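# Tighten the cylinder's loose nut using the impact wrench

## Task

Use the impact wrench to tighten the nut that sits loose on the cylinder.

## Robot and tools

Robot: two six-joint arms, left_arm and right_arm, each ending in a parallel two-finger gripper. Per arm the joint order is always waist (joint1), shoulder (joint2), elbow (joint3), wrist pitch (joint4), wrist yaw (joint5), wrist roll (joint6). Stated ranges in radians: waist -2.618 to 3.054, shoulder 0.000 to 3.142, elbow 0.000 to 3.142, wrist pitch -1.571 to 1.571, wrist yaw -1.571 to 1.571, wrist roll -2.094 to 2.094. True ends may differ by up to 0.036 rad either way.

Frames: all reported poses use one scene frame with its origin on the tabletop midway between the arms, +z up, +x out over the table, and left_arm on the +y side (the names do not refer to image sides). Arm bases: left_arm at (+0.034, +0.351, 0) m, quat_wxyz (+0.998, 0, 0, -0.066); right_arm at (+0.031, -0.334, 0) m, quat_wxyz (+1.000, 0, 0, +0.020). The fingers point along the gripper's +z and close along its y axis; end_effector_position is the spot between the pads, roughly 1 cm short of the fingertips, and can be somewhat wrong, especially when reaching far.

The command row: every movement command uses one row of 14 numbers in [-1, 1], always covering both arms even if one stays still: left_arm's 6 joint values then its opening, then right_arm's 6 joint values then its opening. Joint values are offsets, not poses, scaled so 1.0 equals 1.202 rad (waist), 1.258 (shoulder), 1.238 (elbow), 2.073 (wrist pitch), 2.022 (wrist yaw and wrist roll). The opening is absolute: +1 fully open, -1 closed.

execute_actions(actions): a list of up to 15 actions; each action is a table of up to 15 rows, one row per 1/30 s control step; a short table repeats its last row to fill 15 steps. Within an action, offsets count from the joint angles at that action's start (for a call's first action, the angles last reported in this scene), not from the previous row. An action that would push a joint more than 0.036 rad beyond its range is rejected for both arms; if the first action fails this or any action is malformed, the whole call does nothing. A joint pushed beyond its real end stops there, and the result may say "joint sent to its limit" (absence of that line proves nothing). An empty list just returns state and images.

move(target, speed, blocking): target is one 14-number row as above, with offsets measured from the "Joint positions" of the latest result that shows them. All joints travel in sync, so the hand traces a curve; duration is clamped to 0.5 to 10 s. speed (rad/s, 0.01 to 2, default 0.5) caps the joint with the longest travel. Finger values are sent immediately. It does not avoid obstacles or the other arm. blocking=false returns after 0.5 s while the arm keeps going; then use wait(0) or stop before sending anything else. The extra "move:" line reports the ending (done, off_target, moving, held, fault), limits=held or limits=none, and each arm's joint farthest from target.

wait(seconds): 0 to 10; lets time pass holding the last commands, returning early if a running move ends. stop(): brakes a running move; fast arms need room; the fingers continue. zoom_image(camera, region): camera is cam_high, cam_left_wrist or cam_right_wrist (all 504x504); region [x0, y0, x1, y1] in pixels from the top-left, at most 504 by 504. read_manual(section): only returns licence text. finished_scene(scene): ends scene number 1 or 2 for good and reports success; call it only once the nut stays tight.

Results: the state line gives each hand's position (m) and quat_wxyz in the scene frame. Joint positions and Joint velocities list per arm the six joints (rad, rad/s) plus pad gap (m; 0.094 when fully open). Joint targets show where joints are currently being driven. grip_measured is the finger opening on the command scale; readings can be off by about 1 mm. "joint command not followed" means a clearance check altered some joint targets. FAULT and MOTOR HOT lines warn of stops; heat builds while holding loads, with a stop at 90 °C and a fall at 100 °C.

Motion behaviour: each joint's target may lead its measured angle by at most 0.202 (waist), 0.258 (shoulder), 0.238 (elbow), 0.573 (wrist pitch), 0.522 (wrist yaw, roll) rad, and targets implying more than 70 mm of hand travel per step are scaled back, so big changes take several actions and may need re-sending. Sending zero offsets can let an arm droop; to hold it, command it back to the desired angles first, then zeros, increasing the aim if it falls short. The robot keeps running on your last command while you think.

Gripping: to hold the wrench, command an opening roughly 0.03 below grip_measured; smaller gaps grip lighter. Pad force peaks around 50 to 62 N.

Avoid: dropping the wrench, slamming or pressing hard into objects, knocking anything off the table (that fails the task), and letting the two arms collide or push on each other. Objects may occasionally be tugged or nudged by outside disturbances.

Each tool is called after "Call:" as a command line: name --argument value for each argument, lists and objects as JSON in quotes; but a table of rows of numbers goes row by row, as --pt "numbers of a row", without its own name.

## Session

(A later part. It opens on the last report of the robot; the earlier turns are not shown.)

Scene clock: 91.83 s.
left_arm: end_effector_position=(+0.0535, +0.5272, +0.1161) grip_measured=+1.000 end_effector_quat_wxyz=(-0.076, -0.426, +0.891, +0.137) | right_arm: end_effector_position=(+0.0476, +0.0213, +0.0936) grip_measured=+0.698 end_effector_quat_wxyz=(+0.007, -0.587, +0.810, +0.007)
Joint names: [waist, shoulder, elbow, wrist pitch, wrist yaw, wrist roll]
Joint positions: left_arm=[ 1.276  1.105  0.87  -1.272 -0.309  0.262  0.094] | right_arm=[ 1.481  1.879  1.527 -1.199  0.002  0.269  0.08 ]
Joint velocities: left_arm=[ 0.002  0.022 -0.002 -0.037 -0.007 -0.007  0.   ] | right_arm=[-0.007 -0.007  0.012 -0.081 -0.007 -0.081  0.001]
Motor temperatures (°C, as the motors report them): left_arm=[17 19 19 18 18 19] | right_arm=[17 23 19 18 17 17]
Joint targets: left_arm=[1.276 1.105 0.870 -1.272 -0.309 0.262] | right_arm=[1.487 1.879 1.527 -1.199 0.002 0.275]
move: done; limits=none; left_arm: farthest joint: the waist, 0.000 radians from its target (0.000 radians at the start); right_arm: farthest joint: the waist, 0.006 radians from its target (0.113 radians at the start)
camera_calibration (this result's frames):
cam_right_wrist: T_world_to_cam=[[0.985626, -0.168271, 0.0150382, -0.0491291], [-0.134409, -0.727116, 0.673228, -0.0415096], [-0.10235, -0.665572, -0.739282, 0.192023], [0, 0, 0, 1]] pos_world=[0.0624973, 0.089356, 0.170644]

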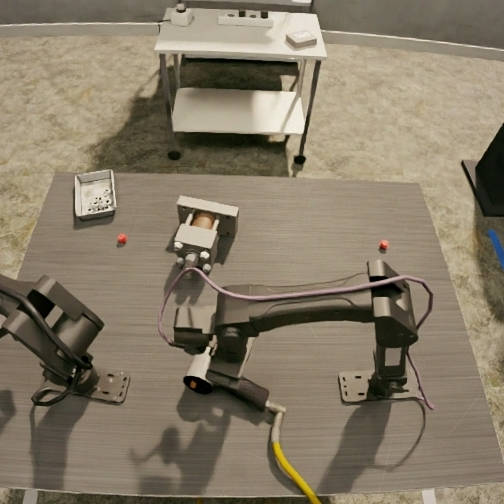

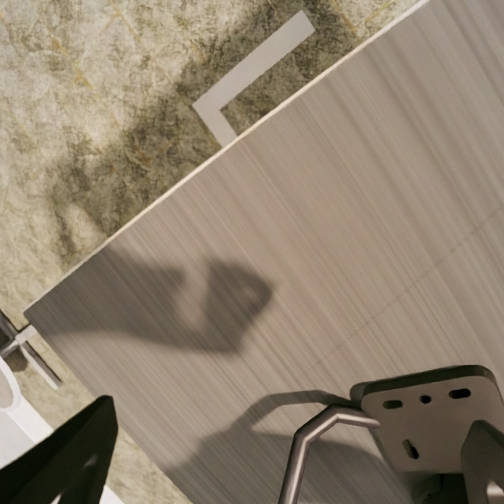

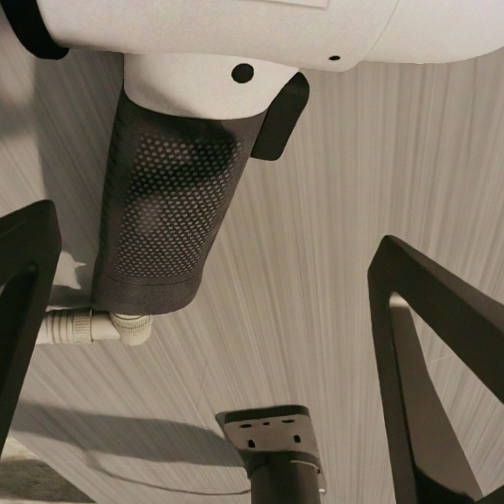

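Call:
move --target '[0,0,0,0,0,0,1, 0.027,0,0,0,0,0.04,0.7]'

Call:
move --target '[0,0,0,0,0,0,1, 0,0.088,-0.124,0.108,0,0,0.7]' --speed 0.25

Scene clock: 97.03 s.
left_arm: end_effector_position=(+0.0535, +0.5272, +0.1161) grip_measured=+1.000 end_effector_quat_wxyz=(-0.076, -0.426, +0.891, +0.137) | right_arm: end_effector_position=(+0.0388, +0.0216, +0.0936) grip_measured=+0.698 end_effector_quat_wxyz=(+0.007, -0.566, +0.824, +0.007)
Joint names: [waist, shoulder, elbow, wrist pitch, wrist yaw, wrist roll]
Joint positions: left_arm=[ 1.276  1.105  0.87  -1.272 -0.309  0.262  0.094] | right_arm=[ 1.506  1.879  1.527 -1.199  0.002  0.343  0.08 ]
Joint velocities: left_arm=[ 0.007  0.007  0.002 -0.007  0.11   0.007  0.   ] | right_arm=[ 0.012  0.007  0.002  0.007 -0.037 -0.081 -0.   ]
Motor temperatures (°C, as the motors report them): left_arm=[17 19 19 18 18 19] | right_arm=[17 22 19 18 17 17]
Joint targets: left_arm=[1.276 1.105 0.870 -1.272 -0.309 0.262] | right_arm=[1.514 1.879 1.527 -1.199 0.002 0.350]
move: done; limits=none; left_arm: farthest joint: the waist, 0.000 radians from its target (0.000 radians at the start); right_arm: farthest joint: the waist, 0.007 radians from its target (0.032 radians at the start)
camera_calibration (this result's frames):
cam_right_wrist: T_world_to_cam=[[0.976014, -0.217285, 0.0135667, -0.0388249], [-0.169575, -0.719667, 0.673293, -0.0412772], [-0.136533, -0.659444, -0.739251, 0.192513], [0, 0, 0, 1]] pos_world=[0.0571785, 0.0888096, 0.170634]

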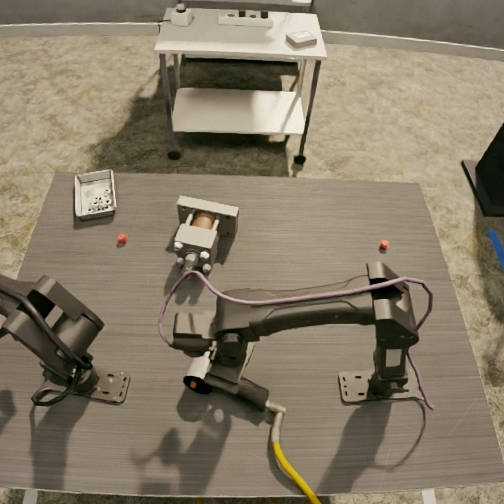

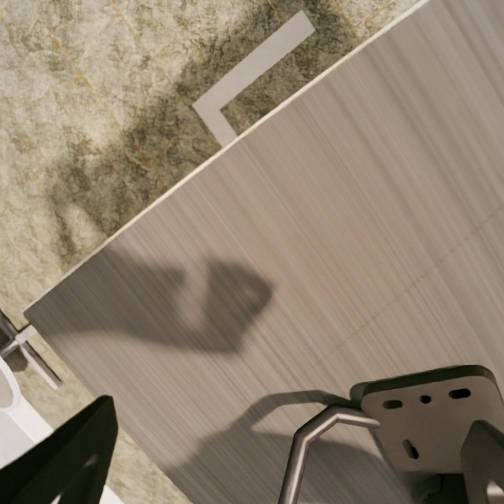

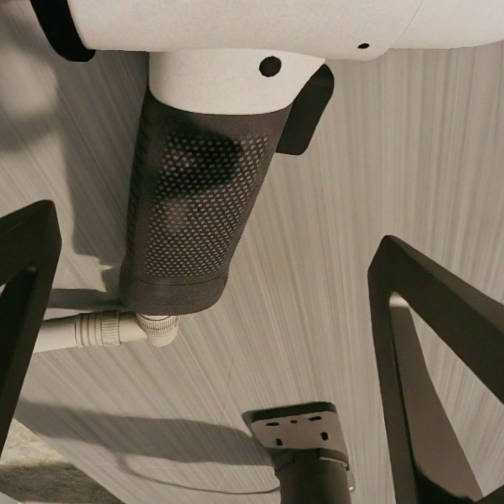

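Scene clock: 98.60 s.
left_arm: end_effector_position=(+0.0535, +0.5272, +0.1161) grip_measured=+1.000 end_effector_quat_wxyz=(-0.076, -0.426, +0.891, +0.137) | right_arm: end_effector_position=(+0.0389, +0.0259, +0.0269) grip_measured=+0.698 end_effector_quat_wxyz=(-0.001, -0.566, +0.824, -0.003)
Joint names: [waist, shoulder, elbow, wrist pitch, wrist yaw, wrist roll]
Joint positions: left_arm=[ 1.276  1.105  0.87  -1.272 -0.309  0.262  0.094] | right_arm=[ 1.506  1.976  1.389 -0.989  0.002  0.343  0.08 ]
Joint velocities: left_arm=[-0.002 -0.027  0.012  0.051 -0.037 -0.022  0.   ] | right_arm=[-0.002 -0.002 -0.002 -0.007 -0.066  0.066 -0.001]
Motor temperatures (°C, as the motors report them): left_arm=[17 19 19 18 18 19] | right_arm=[17 22 19 18 17 17]
Joint targets: left_arm=[1.276 1.105 0.870 -1.272 -0.309 0.262] | right_arm=[1.506 1.990 1.374 -0.975 0.002 0.343]
move: done; limits=none; left_arm: farthest joint: the waist, 0.000 radians from its target (0.000 radians at the start); right_arm: farthest joint: the elbow, 0.015 radians from its target (0.154 radians at the start)
camera_calibration (this result's frames):
cam_right_wrist: T_world_to_cam=[[0.976024, -0.216875, 0.018521, -0.0372465], [-0.16916, -0.702229, 0.691563, 0.00571418], [-0.136977, -0.678115, -0.722079, 0.146046], [0, 0, 0, 1]] pos_world=[0.0573249, 0.0949705, 0.102195]

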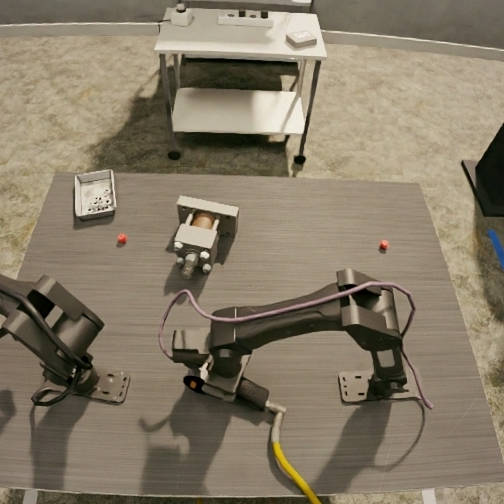

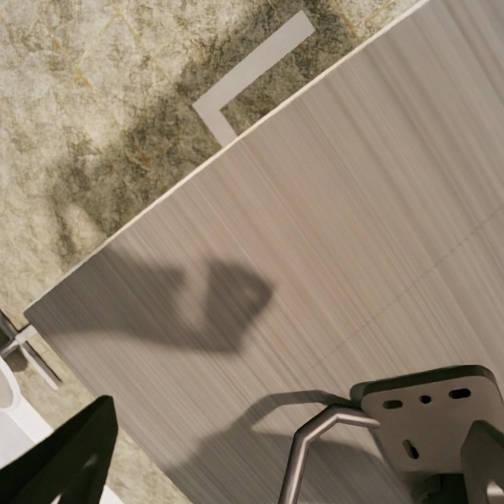

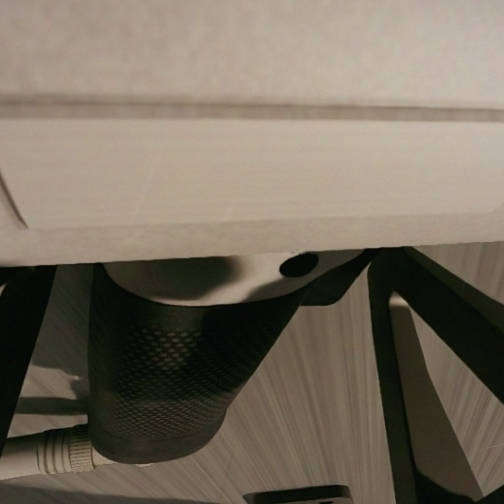

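Call:
move --target '[-0.8,-0.132,-0.15,0.43,0.153,-0.6,1, 0,0,0,0,0,0,-0.2]' --speed 1.2

Call:
move --target '[-0.65,0,-0.13,0,0,-0.52,1, 0,0,0.3,-0.27,0,0,-0.2]' --speed 0.5

Scene clock: 111.17 s.
left_arm: end_effector_position=(+0.3440, +0.4119, +0.1748) grip_measured=+1.000 end_effector_quat_wxyz=(+0.406, -0.486, +0.757, -0.161) | right_arm: end_effector_position=(+0.0331, +0.0558, +0.0379) grip_measured=-0.146 end_effector_quat_wxyz=(+0.021, -0.557, +0.829, +0.055)
Joint names: [waist, shoulder, elbow, wrist pitch, wrist yaw, wrist roll]
Joint positions: left_arm=[ 0.324  0.96   0.694 -0.4   -0.001 -0.949  0.094] | right_arm=[ 1.508  1.965  1.411 -0.903 -0.03   0.368  0.04 ]
Joint velocities: left_arm=[ 0.007  0.002 -0.012 -0.022 -0.007 -0.007  0.   ] | right_arm=[-0.012 -0.007  0.002 -0.066 -0.007 -0.022 -0.   ]
Motor temperatures (°C, as the motors report them): left_arm=[17 19 19 19 18 19] | right_arm=[17 22 18 18 17 17]
Joint targets: left_arm=[0.315 0.940 0.684 -0.380 0.000 -0.951] | right_arm=[1.506 1.977 1.389 -0.989 0.002 0.343]
move: off_target (left_arm, right_arm); limits=none; left_arm: farthest joint: the shoulder, 0.021 radians from its target (0.166 radians at the start); right_arm: farthest joint: the wrist pitch, 0.086 radians from its target (0.000 radians at the start)
camera_calibration (this result's frames):
cam_left_wrist: T_world_to_cam=[[0.662614, -0.416893, 0.622208, -0.161432], [-0.474659, -0.876369, -0.0817034, 0.59103], [0.579346, -0.241199, -0.778577, 0.133503], [0, 0, 0, 1]] pos_world=[0.310161, 0.482861, 0.252676]
cam_right_wrist: T_world_to_cam=[[0.971012, -0.235877, -0.038709, -0.0219566], [-0.16464, -0.777384, 0.607097, 0.0254043], [-0.173292, -0.583126, -0.793684, 0.172114], [0, 0, 0, 1]] pos_world=[0.0553287, 0.114934, 0.120331]

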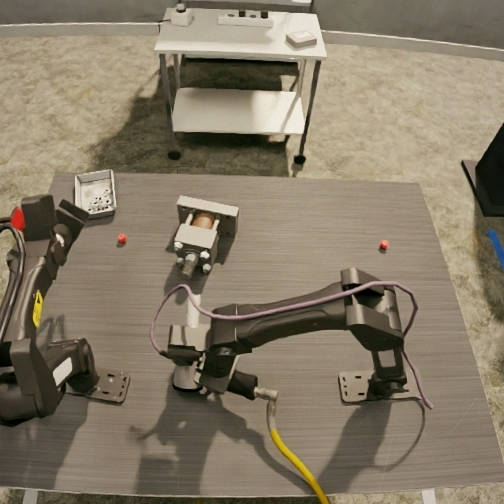

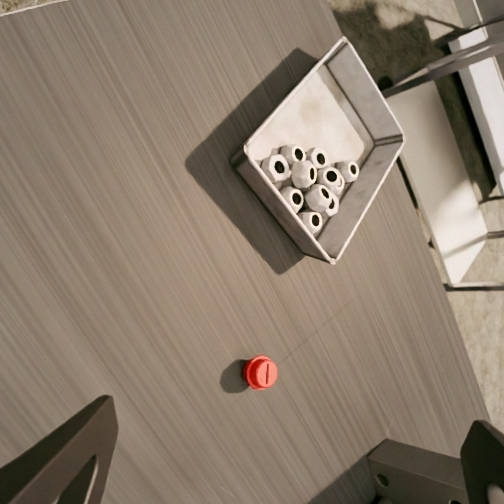

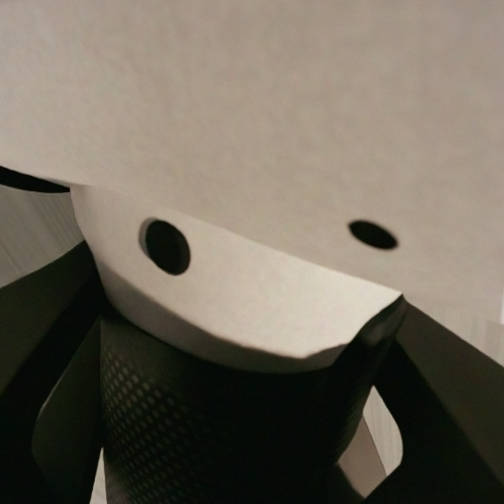

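Scene clock: 114.07 s.
left_arm: end_effector_position=(+0.2736, +0.1933, +0.1093) grip_measured=+1.000 end_effector_quat_wxyz=(-0.100, +0.604, -0.707, +0.354) | right_arm: end_effector_position=(+0.0298, +0.0225, +0.0960) grip_measured=-0.146 end_effector_quat_wxyz=(-0.052, -0.545, +0.836, -0.037)
Joint names: [waist, shoulder, elbow, wrist pitch, wrist yaw, wrist roll]
Joint positions: left_arm=[-0.449  0.96   0.543 -0.4    0.005 -1.998  0.094] | right_arm=[ 1.508  2.018  1.722 -1.394 -0.044  0.391  0.04 ]
Joint velocities: left_arm=[-0.002  0.007  0.002  0.051 -0.037 -0.095  0.   ] | right_arm=[ 0.002  0.002 -0.007  0.022  0.037  0.022  0.001]
Motor temperatures (°C, as the motors report them): left_arm=[17 19 19 20 18 19] | right_arm=[17 23 19 18 17 17]
Joint targets: left_arm=[-0.458 0.960 0.533 -0.400 -0.001 -2.001] | right_arm=[1.508 1.965 1.782 -1.462 -0.030 0.368]
move: off_target (right_arm); limits=none; left_arm: farthest joint: the elbow, 0.010 radians from its target (0.161 radians at the start); right_arm: farthest joint: the wrist pitch, 0.068 radians from its target (0.560 radians at the start)
camera_calibration (this result's frames):
cam_left_wrist: T_world_to_cam=[[0.830948, 0.00832668, 0.556287, -0.286252], [-0.41584, -0.654956, 0.63096, 0.223945], [0.369598, -0.755621, -0.540772, 0.201352], [0, 0, 0, 1]] pos_world=[0.256567, 0.301204, 0.126824]
cam_right_wrist: T_world_to_cam=[[0.96479, -0.263018, 0.00114068, -0.0273886], [-0.16731, -0.61036, 0.774253, -0.0560692], [-0.202947, -0.747183, -0.632875, 0.18735], [0, 0, 0, 1]] pos_world=[0.0550654, 0.0985585, 0.162012]

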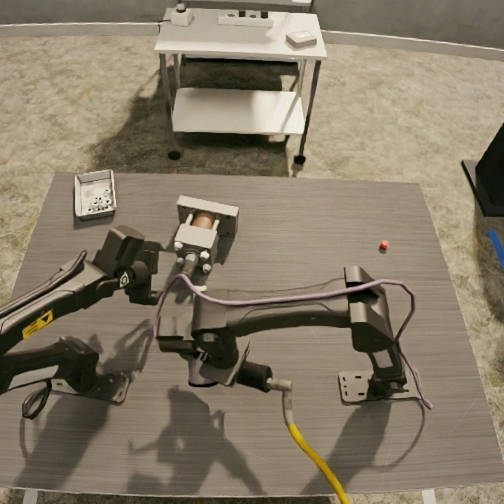

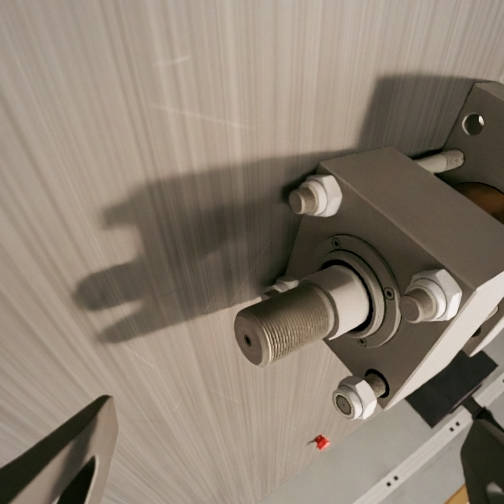

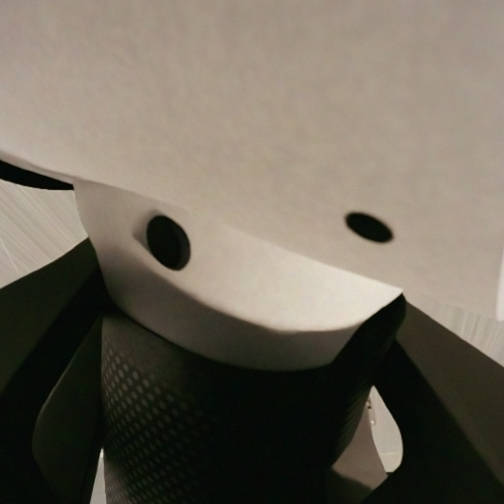

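Call:
zoom_image --camera "cam_high" --region '[130, 220, 310, 420]'

Region (130, 220, 310, 420) of cam_high's 504x504 image, scaled by 2.520, with more detail than that image has; it fills the left 454 columns of this view, and the rest is white.

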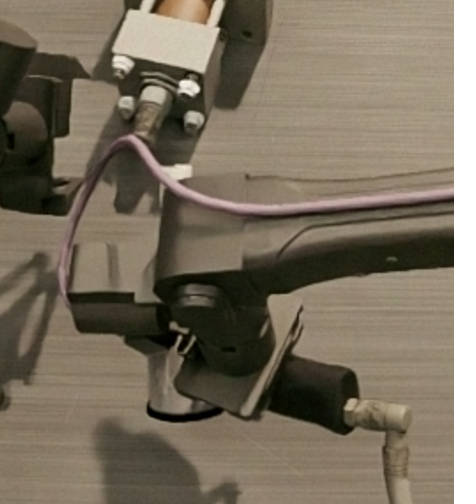

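Call:
move --target '[0,0,0,0,0,0,1, -0.22,-0.042,0.048,-0.033,-0.28,-0.1,-0.2]' --speed 0.4

Scene clock: 121.77 s.
left_arm: end_effector_position=(+0.2736, +0.1933, +0.1093) grip_measured=+1.000 end_effector_quat_wxyz=(-0.100, +0.604, -0.706, +0.354) | right_arm: end_effector_position=(+0.0470, +0.0365, +0.1077) grip_measured=-0.178 end_effector_quat_wxyz=(-0.225, -0.473, +0.841, +0.136)
Joint names: [waist, shoulder, elbow, wrist pitch, wrist yaw, wrist roll]
Joint positions: left_arm=[-0.449  0.96   0.543 -0.4    0.005 -1.999  0.094] | right_arm=[ 1.246  2.049  1.721 -1.388 -0.513  0.224  0.039]
Joint velocities: left_arm=[ 0.012 -0.007 -0.002 -0.007 -0.007 -0.037  0.   ] | right_arm=[-0.012 -0.022  0.012  0.007  0.022  0.051  0.   ]
Motor temperatures (°C, as the motors report them): left_arm=[17 19 19 21 18 19] | right_arm=[17 25 20 18 17 17]
Joint targets: left_arm=[-0.449 0.960 0.543 -0.400 0.005 -1.998] | right_arm=[1.243 1.965 1.781 -1.463 -0.611 0.189]
move: off_target (right_arm); limits=none; left_arm: farthest joint: the wrist roll, 0.001 radians from its target (0.001 radians at the start); right_arm: farthest joint: the wrist yaw, 0.097 radians from its target (0.566 radians at the start)
camera_calibration (this result's frames):
cam_left_wrist: T_world_to_cam=[[0.831027, 0.00867857, 0.556165, -0.286328], [-0.415566, -0.654934, 0.631162, 0.223844], [0.369729, -0.755636, -0.540661, 0.201307], [0, 0, 0, 1]] pos_world=[0.25654, 0.301203, 0.126803]
cam_right_wrist: T_world_to_cam=[[0.800882, -0.383409, -0.459985, 0.0215068], [0.09449, -0.677612, 0.729324, -0.058669], [-0.59132, -0.627566, -0.506459, 0.209012], [0, 0, 0, 1]] pos_world=[0.111912, 0.0996597, 0.158537]

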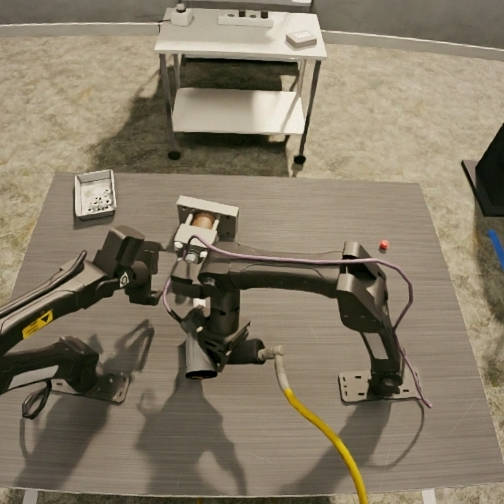

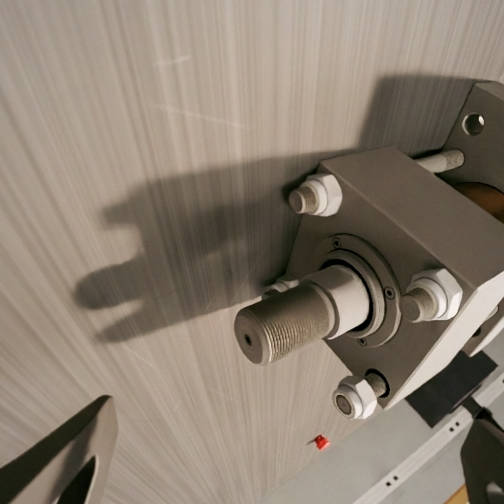

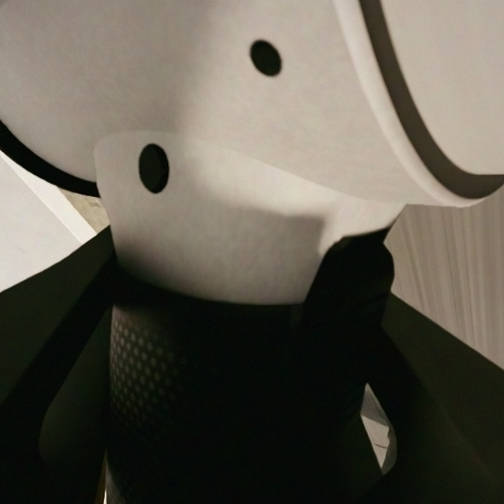

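Call:
move --target '[0,0,0,0,0,0,1, 0.12,-0.09,-0.17,0.14,0.15,0,-0.2]' --speed 0.2

Call:
move --target '[0,0,0,0,0,0,1, 0,0,0,0,0,0,0.15]'

Scene clock: 128.73 s.
left_arm: end_effector_position=(+0.2736, +0.1933, +0.1093) grip_measured=+1.000 end_effector_quat_wxyz=(-0.100, +0.604, -0.706, +0.354) | right_arm: end_effector_position=(+0.0525, +0.0292, +0.0607) grip_measured=-0.177 end_effector_quat_wxyz=(-0.084, -0.543, +0.834, +0.056)
Joint names: [waist, shoulder, elbow, wrist pitch, wrist yaw, wrist roll]
Joint positions: left_arm=[-0.449  0.96   0.543 -0.4    0.005 -1.999  0.094] | right_arm=[ 1.37   1.974  1.51  -1.138 -0.2    0.254  0.039]
Joint velocities: left_arm=[-0.012 -0.002 -0.002  0.007 -0.051  0.037  0.   ] | right_arm=[-0.017 -0.002  0.022 -0.007  0.022  0.007 -0.001]
Motor temperatures (°C, as the motors report them): left_arm=[17 19 19 21 18 19] | right_arm=[17 27 20 18 18 18]
Joint targets: left_arm=[-0.449 0.960 0.543 -0.400 0.005 -1.999] | right_arm=[1.390 1.936 1.510 -1.098 -0.209 0.224]
move: off_target (right_arm); limits=none; left_arm: farthest joint: the waist, 0.000 radians from its target (0.000 radians at the start); right_arm: farthest joint: the wrist pitch, 0.040 radians from its target (0.291 radians at the start)
camera_calibration (this result's frames):
cam_left_wrist: T_world_to_cam=[[0.831027, 0.00867857, 0.556165, -0.286328], [-0.415566, -0.654934, 0.631162, 0.223844], [0.369729, -0.755636, -0.540661, 0.201307], [0, 0, 0, 1]] pos_world=[0.25654, 0.301203, 0.126803]
cam_right_wrist: T_world_to_cam=[[0.947428, -0.265053, -0.179242, -0.0355018], [-0.0603686, -0.698194, 0.713359, -0.0201602], [-0.314224, -0.665035, -0.677489, 0.180796], [0, 0, 0, 1]] pos_world=[0.0892288, 0.0967503, 0.130506]

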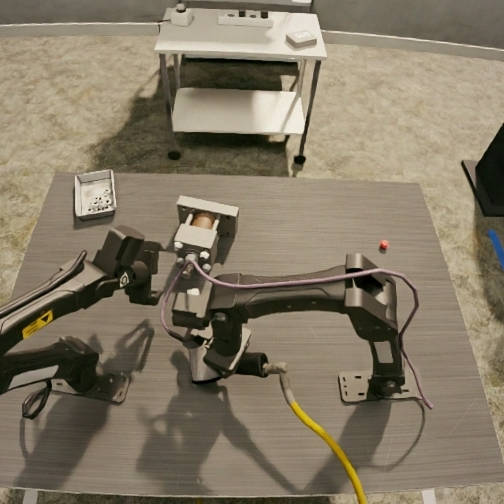

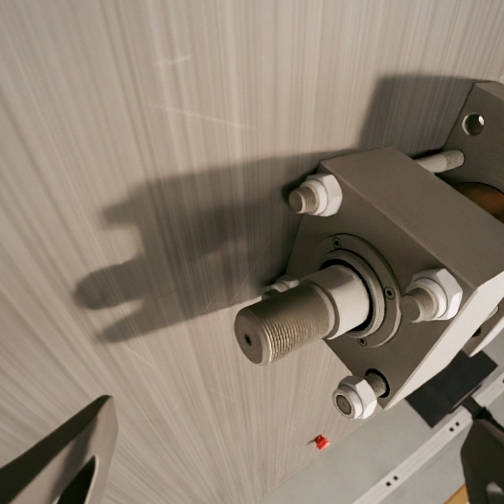

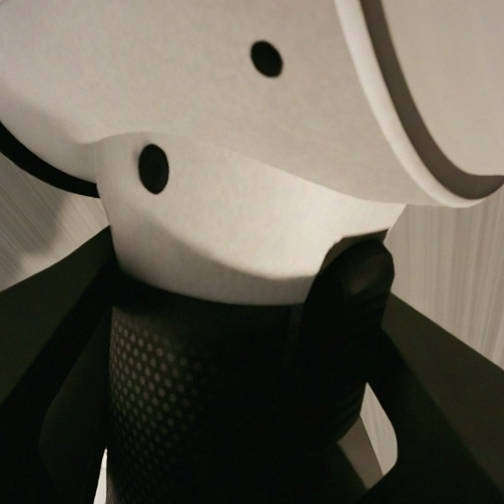

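Scene clock: 129.33 s.
left_arm: end_effector_position=(+0.2736, +0.1933, +0.1093) grip_measured=+1.000 end_effector_quat_wxyz=(-0.100, +0.604, -0.706, +0.354) | right_arm: end_effector_position=(+0.0517, +0.0252, +0.0579) grip_measured=+0.148 end_effector_quat_wxyz=(-0.092, -0.543, +0.833, +0.049)
Joint names: [waist, shoulder, elbow, wrist pitch, wrist yaw, wrist roll]
Joint positions: left_arm=[-0.449  0.96   0.543 -0.4    0.005 -1.999  0.094] | right_arm=[ 1.37   1.979  1.505 -1.148 -0.202  0.249  0.054]
Joint velocities: left_arm=[-0.027  0.007  0.012  0.051 -0.007 -0.022  0.   ] | right_arm=[ 0.002 -0.002  0.002 -0.007 -0.037 -0.022  0.   ]
Motor temperatures (°C, as the motors report them): left_arm=[17 19 19 21 18 19] | right_arm=[17 27 20 18 18 18]
Joint targets: left_arm=[-0.449 0.960 0.543 -0.400 0.005 -1.999] | right_arm=[1.370 1.974 1.511 -1.138 -0.200 0.254]
move: done; limits=none; left_arm: farthest joint: the waist, 0.000 radians from its target (0.000 radians at the start); right_arm: farthest joint: the wrist pitch, 0.010 radians from its target (0.000 radians at the start)
camera_calibration (this result's frames):
cam_left_wrist: T_world_to_cam=[[0.831027, 0.00867857, 0.556165, -0.286328], [-0.415566, -0.654934, 0.631162, 0.223844], [0.369729, -0.755636, -0.540661, 0.201307], [0, 0, 0, 1]] pos_world=[0.25654, 0.301203, 0.126803]
cam_right_wrist: T_world_to_cam=[[0.947507, -0.264532, -0.17959, -0.0363349], [-0.0536751, -0.685315, 0.726266, -0.022451], [-0.315196, -0.678503, -0.663539, 0.175543], [0, 0, 0, 1]] pos_world=[0.0885531, 0.0941089, 0.12626]

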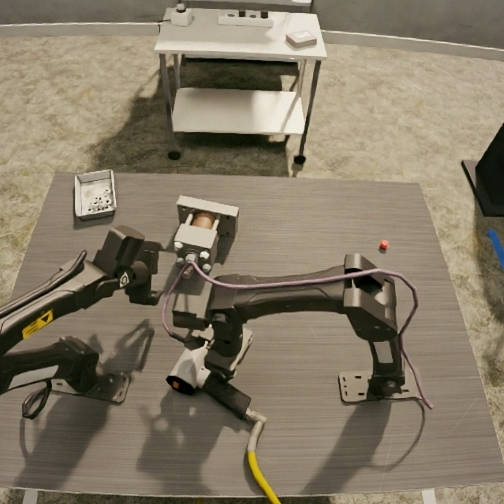

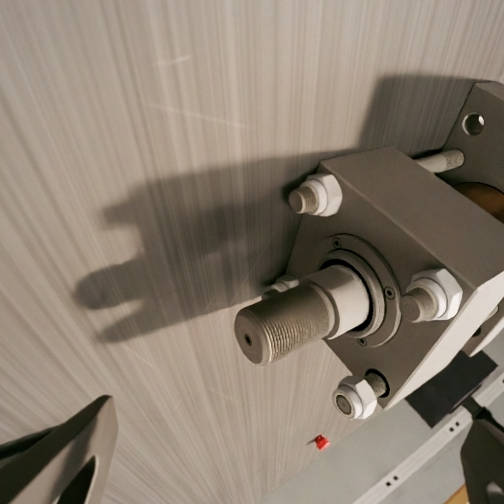

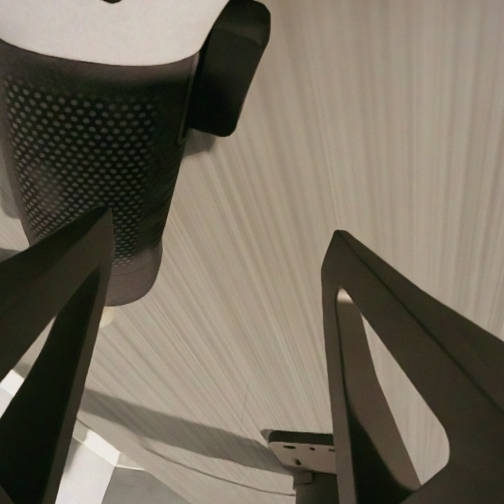

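Call:
move --target '[0,0,0.2,0,0,0,1, 0,-0.2,0.05,-0.1,0.1,0,1]' --speed 0.6

Call:
move --target '[-0.625,0.495,0.47,-0.468,0,0.64,1, -0.6,-0.2,0,0,0,0,1]' --speed 1.0

Scene clock: 142.30 s.
left_arm: end_effector_position=(+0.3070, +0.1714, +0.2077) grip_measured=+1.000 end_effector_quat_wxyz=(-0.128, +0.573, -0.671, +0.453) | right_arm: end_effector_position=(+0.0810, -0.0088, +0.1502) grip_measured=+1.000 end_effector_quat_wxyz=(+0.020, -0.548, +0.836, +0.028)
Joint names: [waist, shoulder, elbow, wrist pitch, wrist yaw, wrist roll]
Joint positions: left_arm=[-0.449  0.96   0.764 -0.395  0.005 -1.999  0.094] | right_arm=[ 1.37   1.724  1.557 -1.335 -0.008  0.25   0.094]
Joint velocities: left_arm=[-0.017 -0.012  0.007 -0.022 -0.037 -0.007  0.   ] | right_arm=[ 0.002 -0.017 -0.022  0.022  0.022  0.007  0.   ]
Motor temperatures (°C, as the motors report them): left_arm=[17 19 20 22 18 19] | right_arm=[17 25 19 18 18 17]
Joint targets: left_arm=[-0.449 0.960 0.791 -0.400 0.005 -1.999] | right_arm=[1.370 1.728 1.567 -1.355 -0.000 0.249]
move: off_target (left_arm); limits=none; left_arm: farthest joint: the elbow, 0.026 radians from its target (0.248 radians at the start); right_arm: farthest joint: the wrist pitch, 0.020 radians from its target (0.208 radians at the start)
camera_calibration (this result's frames):
cam_left_wrist: T_world_to_cam=[[0.712329, 0.0867072, 0.696469, -0.374659], [-0.533928, -0.577126, 0.617937, 0.187017], [0.45553, -0.812039, -0.364808, 0.172352], [0, 0, 0, 1]] pos_world=[0.288223, 0.280375, 0.208249]
cam_right_wrist: T_world_to_cam=[[0.965947, -0.258739, 0.000152692, -0.0849667], [-0.199584, -0.744728, 0.636825, -0.0864864], [-0.164657, -0.61517, -0.771008, 0.227463], [0, 0, 0, 1]] pos_world=[0.102265, 0.0535351, 0.230465]

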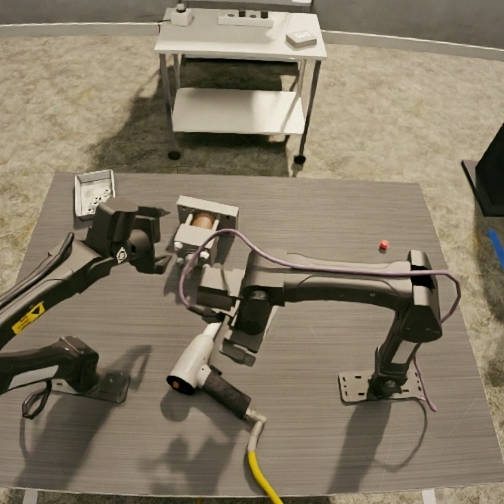

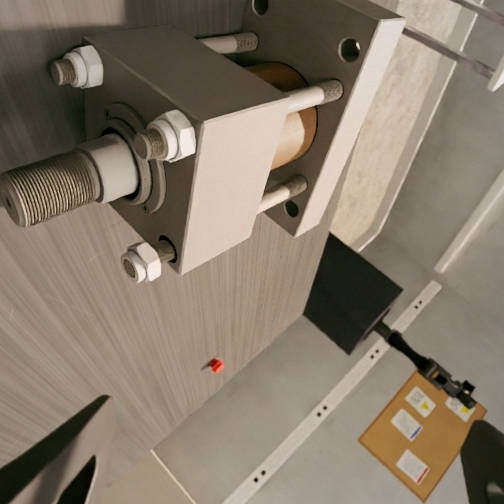

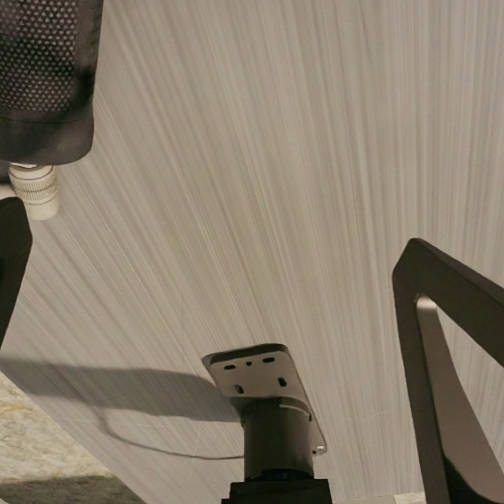

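Scene clock: 144.53 s.
left_arm: end_effector_position=(+0.0955, +0.0971, +0.1268) grip_measured=+1.000 end_effector_quat_wxyz=(-0.020, +0.302, +0.953, +0.021) | right_arm: end_effector_position=(+0.2693, -0.1311, +0.2214) grip_measured=+1.000 end_effector_quat_wxyz=(+0.133, -0.220, +0.964, +0.073)
Joint names: [waist, shoulder, elbow, wrist pitch, wrist yaw, wrist roll]
Joint positions: left_arm=[-1.195  1.583  1.312 -1.356  0.012 -0.713  0.094] | right_arm=[ 0.655  1.488  1.557 -1.335 -0.009  0.25   0.094]
Joint velocities: left_arm=[-0.002  0.002 -0.002 -0.037  0.051 -0.081  0.   ] | right_arm=[-0.002 -0.017  0.002 -0.037 -0.037 -0.051  0.001]
Motor temperatures (°C, as the motors report them): left_arm=[17 19 20 22 18 19] | right_arm=[17 25 19 18 18 17]
Joint targets: left_arm=[-1.200 1.582 1.346 -1.366 0.005 -0.705] | right_arm=[0.648 1.472 1.557 -1.335 -0.008 0.250]
move: off_target (left_arm); limits=none; left_arm: farthest joint: the elbow, 0.034 radians from its target (0.582 radians at the start); right_arm: farthest joint: the shoulder, 0.015 radians from its target (0.251 radians at the start)
camera_calibration (this result's frames):
cam_left_wrist: T_world_to_cam=[[-0.531134, -0.841987, -0.0946285, 0.148014], [-0.761153, 0.425091, 0.489841, 0.0217973], [-0.372214, 0.332198, -0.866661, 0.210513], [0, 0, 0, 1]] pos_world=[0.173562, 0.045428, 0.185772]
cam_right_wrist: T_world_to_cam=[[0.562773, -0.826257, -0.0242158, -0.258913], [-0.736098, -0.514263, 0.440106, 0.0329254], [-0.376094, -0.229854, -0.897619, 0.373668], [0, 0, 0, 1]] pos_world=[0.310479, -0.111107, 0.314651]

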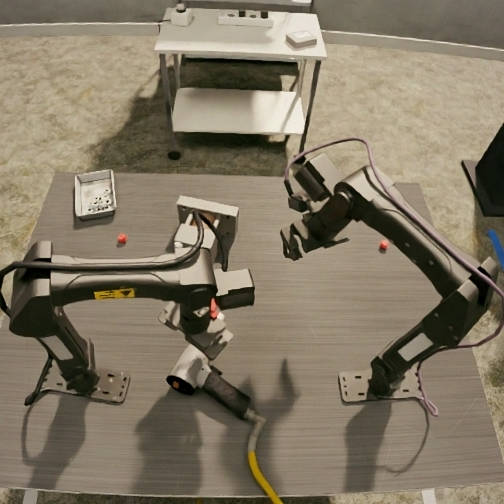

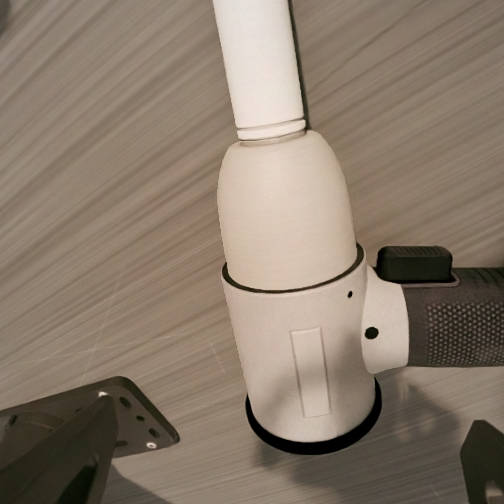

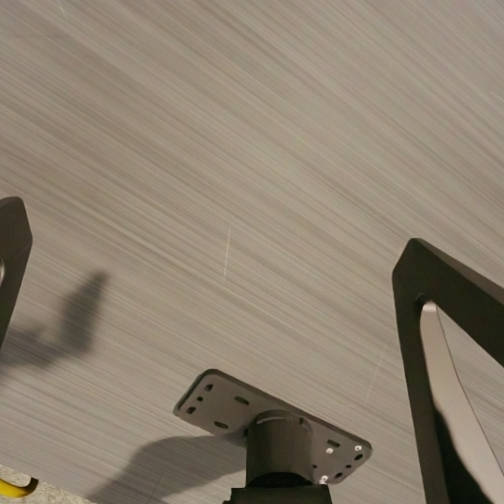

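Call:
move --target '[0.022,0.008,-0.148,0.122,-0.006,-0.116,0.5, 0,0,0,0,0,0,1]' --speed 0.4

Scene clock: 158.10 s.
left_arm: end_effector_position=(+0.1026, +0.0875, +0.0801) grip_measured=+0.502 end_effector_quat_wxyz=(-0.006, +0.185, +0.983, -0.002) | right_arm: end_effector_position=(+0.2693, -0.1311, +0.2214) grip_measured=+1.000 end_effector_quat_wxyz=(+0.133, -0.220, +0.964, +0.073)
Joint names: [waist, shoulder, elbow, wrist pitch, wrist yaw, wrist roll]
Joint positions: left_arm=[-1.178  1.594  1.138 -1.115  0.012 -0.939  0.071] | right_arm=[ 0.655  1.488  1.557 -1.335 -0.009  0.25   0.094]
Joint velocities: left_arm=[ 0.002 -0.017 -0.007 -0.007 -0.037  0.066 -0.001] | right_arm=[-0.017  0.002 -0.002  0.037 -0.022 -0.007  0.001]
Motor temperatures (°C, as the motors report them): left_arm=[17 20 20 21 18 19] | right_arm=[17 23 19 19 17 17]
Joint targets: left_arm=[-1.169 1.593 1.129 -1.103 0.000 -0.947] | right_arm=[0.655 1.488 1.557 -1.335 -0.009 0.250]
move: done; limits=none; left_arm: farthest joint: the wrist pitch, 0.012 radians from its target (0.253 radians at the start); right_arm: farthest joint: the waist, 0.000 radians from its target (0.000 radians at the start)
camera_calibration (this result's frames):
cam_left_wrist: T_world_to_cam=[[-0.311042, -0.948606, -0.0582994, 0.123121], [-0.852951, 0.251568, 0.457371, 0.0813422], [-0.419199, 0.191988, -0.887363, 0.194607], [0, 0, 0, 1]] pos_world=[0.189255, 0.0589677, 0.142661]
cam_right_wrist: T_world_to_cam=[[0.562773, -0.826257, -0.0242158, -0.258913], [-0.736098, -0.514263, 0.440106, 0.0329254], [-0.376094, -0.229854, -0.897619, 0.373668], [0, 0, 0, 1]] pos_world=[0.310479, -0.111107, 0.314651]

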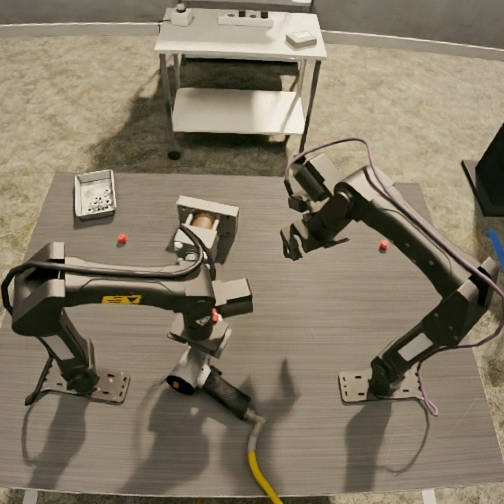

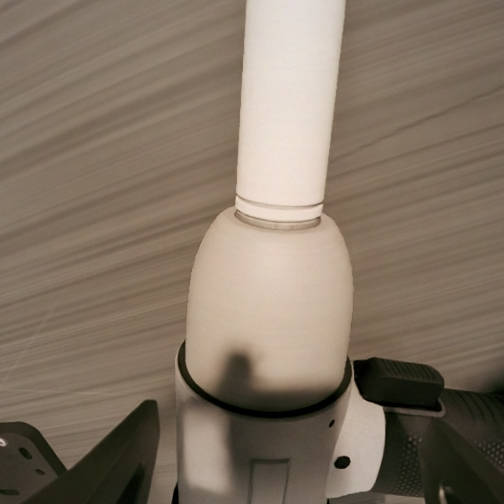

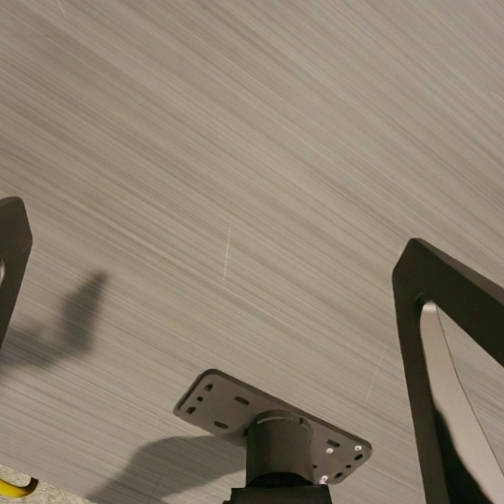

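Call:
move --target '[0,0.055,-0.135,0.107,0,0,0.65, 0,0,0,0,0,0,1]' --speed 0.2

Scene clock: 162.93 s.
left_arm: end_effector_position=(+0.1017, +0.0905, +0.0264) grip_measured=+0.649 end_effector_quat_wxyz=(-0.008, +0.184, +0.983, +0.003) | right_arm: end_effector_position=(+0.2693, -0.1311, +0.2214) grip_measured=+1.000 end_effector_quat_wxyz=(+0.133, -0.220, +0.964, +0.073)
Joint names: [waist, shoulder, elbow, wrist pitch, wrist yaw, wrist roll]
Joint positions: left_arm=[-1.178  1.66   0.983 -0.905  0.013 -0.94   0.077] | right_arm=[ 0.655  1.488  1.557 -1.335 -0.009  0.25   0.094]
Joint velocities: left_arm=[-0.007  0.007 -0.007  0.007 -0.007 -0.007 -0.   ] | right_arm=[ 0.007 -0.007  0.017 -0.037 -0.022  0.037  0.   ]
Motor temperatures (°C, as the motors report them): left_arm=[17 20 20 20 18 19] | right_arm=[17 22 19 19 17 17]
Joint targets: left_arm=[-1.178 1.663 0.971 -0.894 0.012 -0.939] | right_arm=[0.655 1.488 1.557 -1.335 -0.009 0.250]
move: done; limits=none; left_arm: farthest joint: the elbow, 0.012 radians from its target (0.167 radians at the start); right_arm: farthest joint: the waist, 0.000 radians from its target (0.000 radians at the start)
camera_calibration (this result's frames):
cam_left_wrist: T_world_to_cam=[[-0.310545, -0.948161, -0.0674702, 0.122665], [-0.85145, 0.245909, 0.463209, 0.104581], [-0.422605, 0.201295, -0.883677, 0.14538], [0, 0, 0, 1]] pos_world=[0.188577, 0.0613249, 0.0883028]
cam_right_wrist: T_world_to_cam=[[0.562773, -0.826257, -0.0242158, -0.258913], [-0.736098, -0.514263, 0.440106, 0.0329254], [-0.376094, -0.229854, -0.897619, 0.373668], [0, 0, 0, 1]] pos_world=[0.310479, -0.111107, 0.314651]

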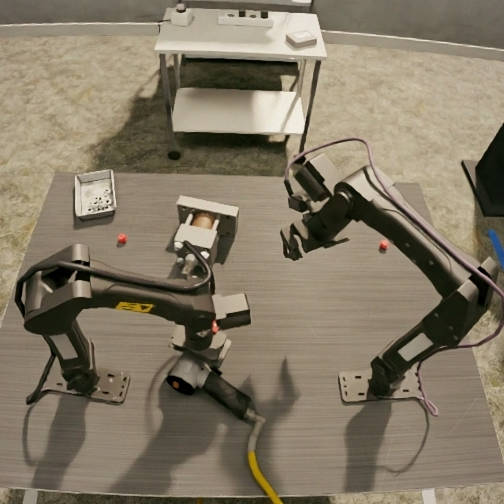

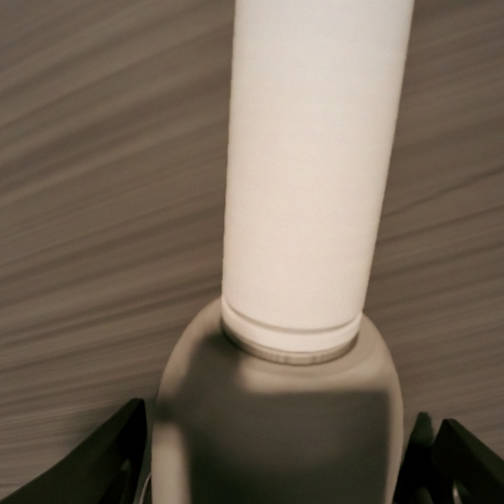

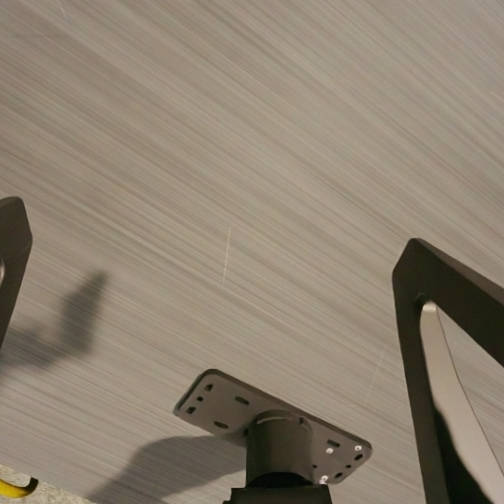

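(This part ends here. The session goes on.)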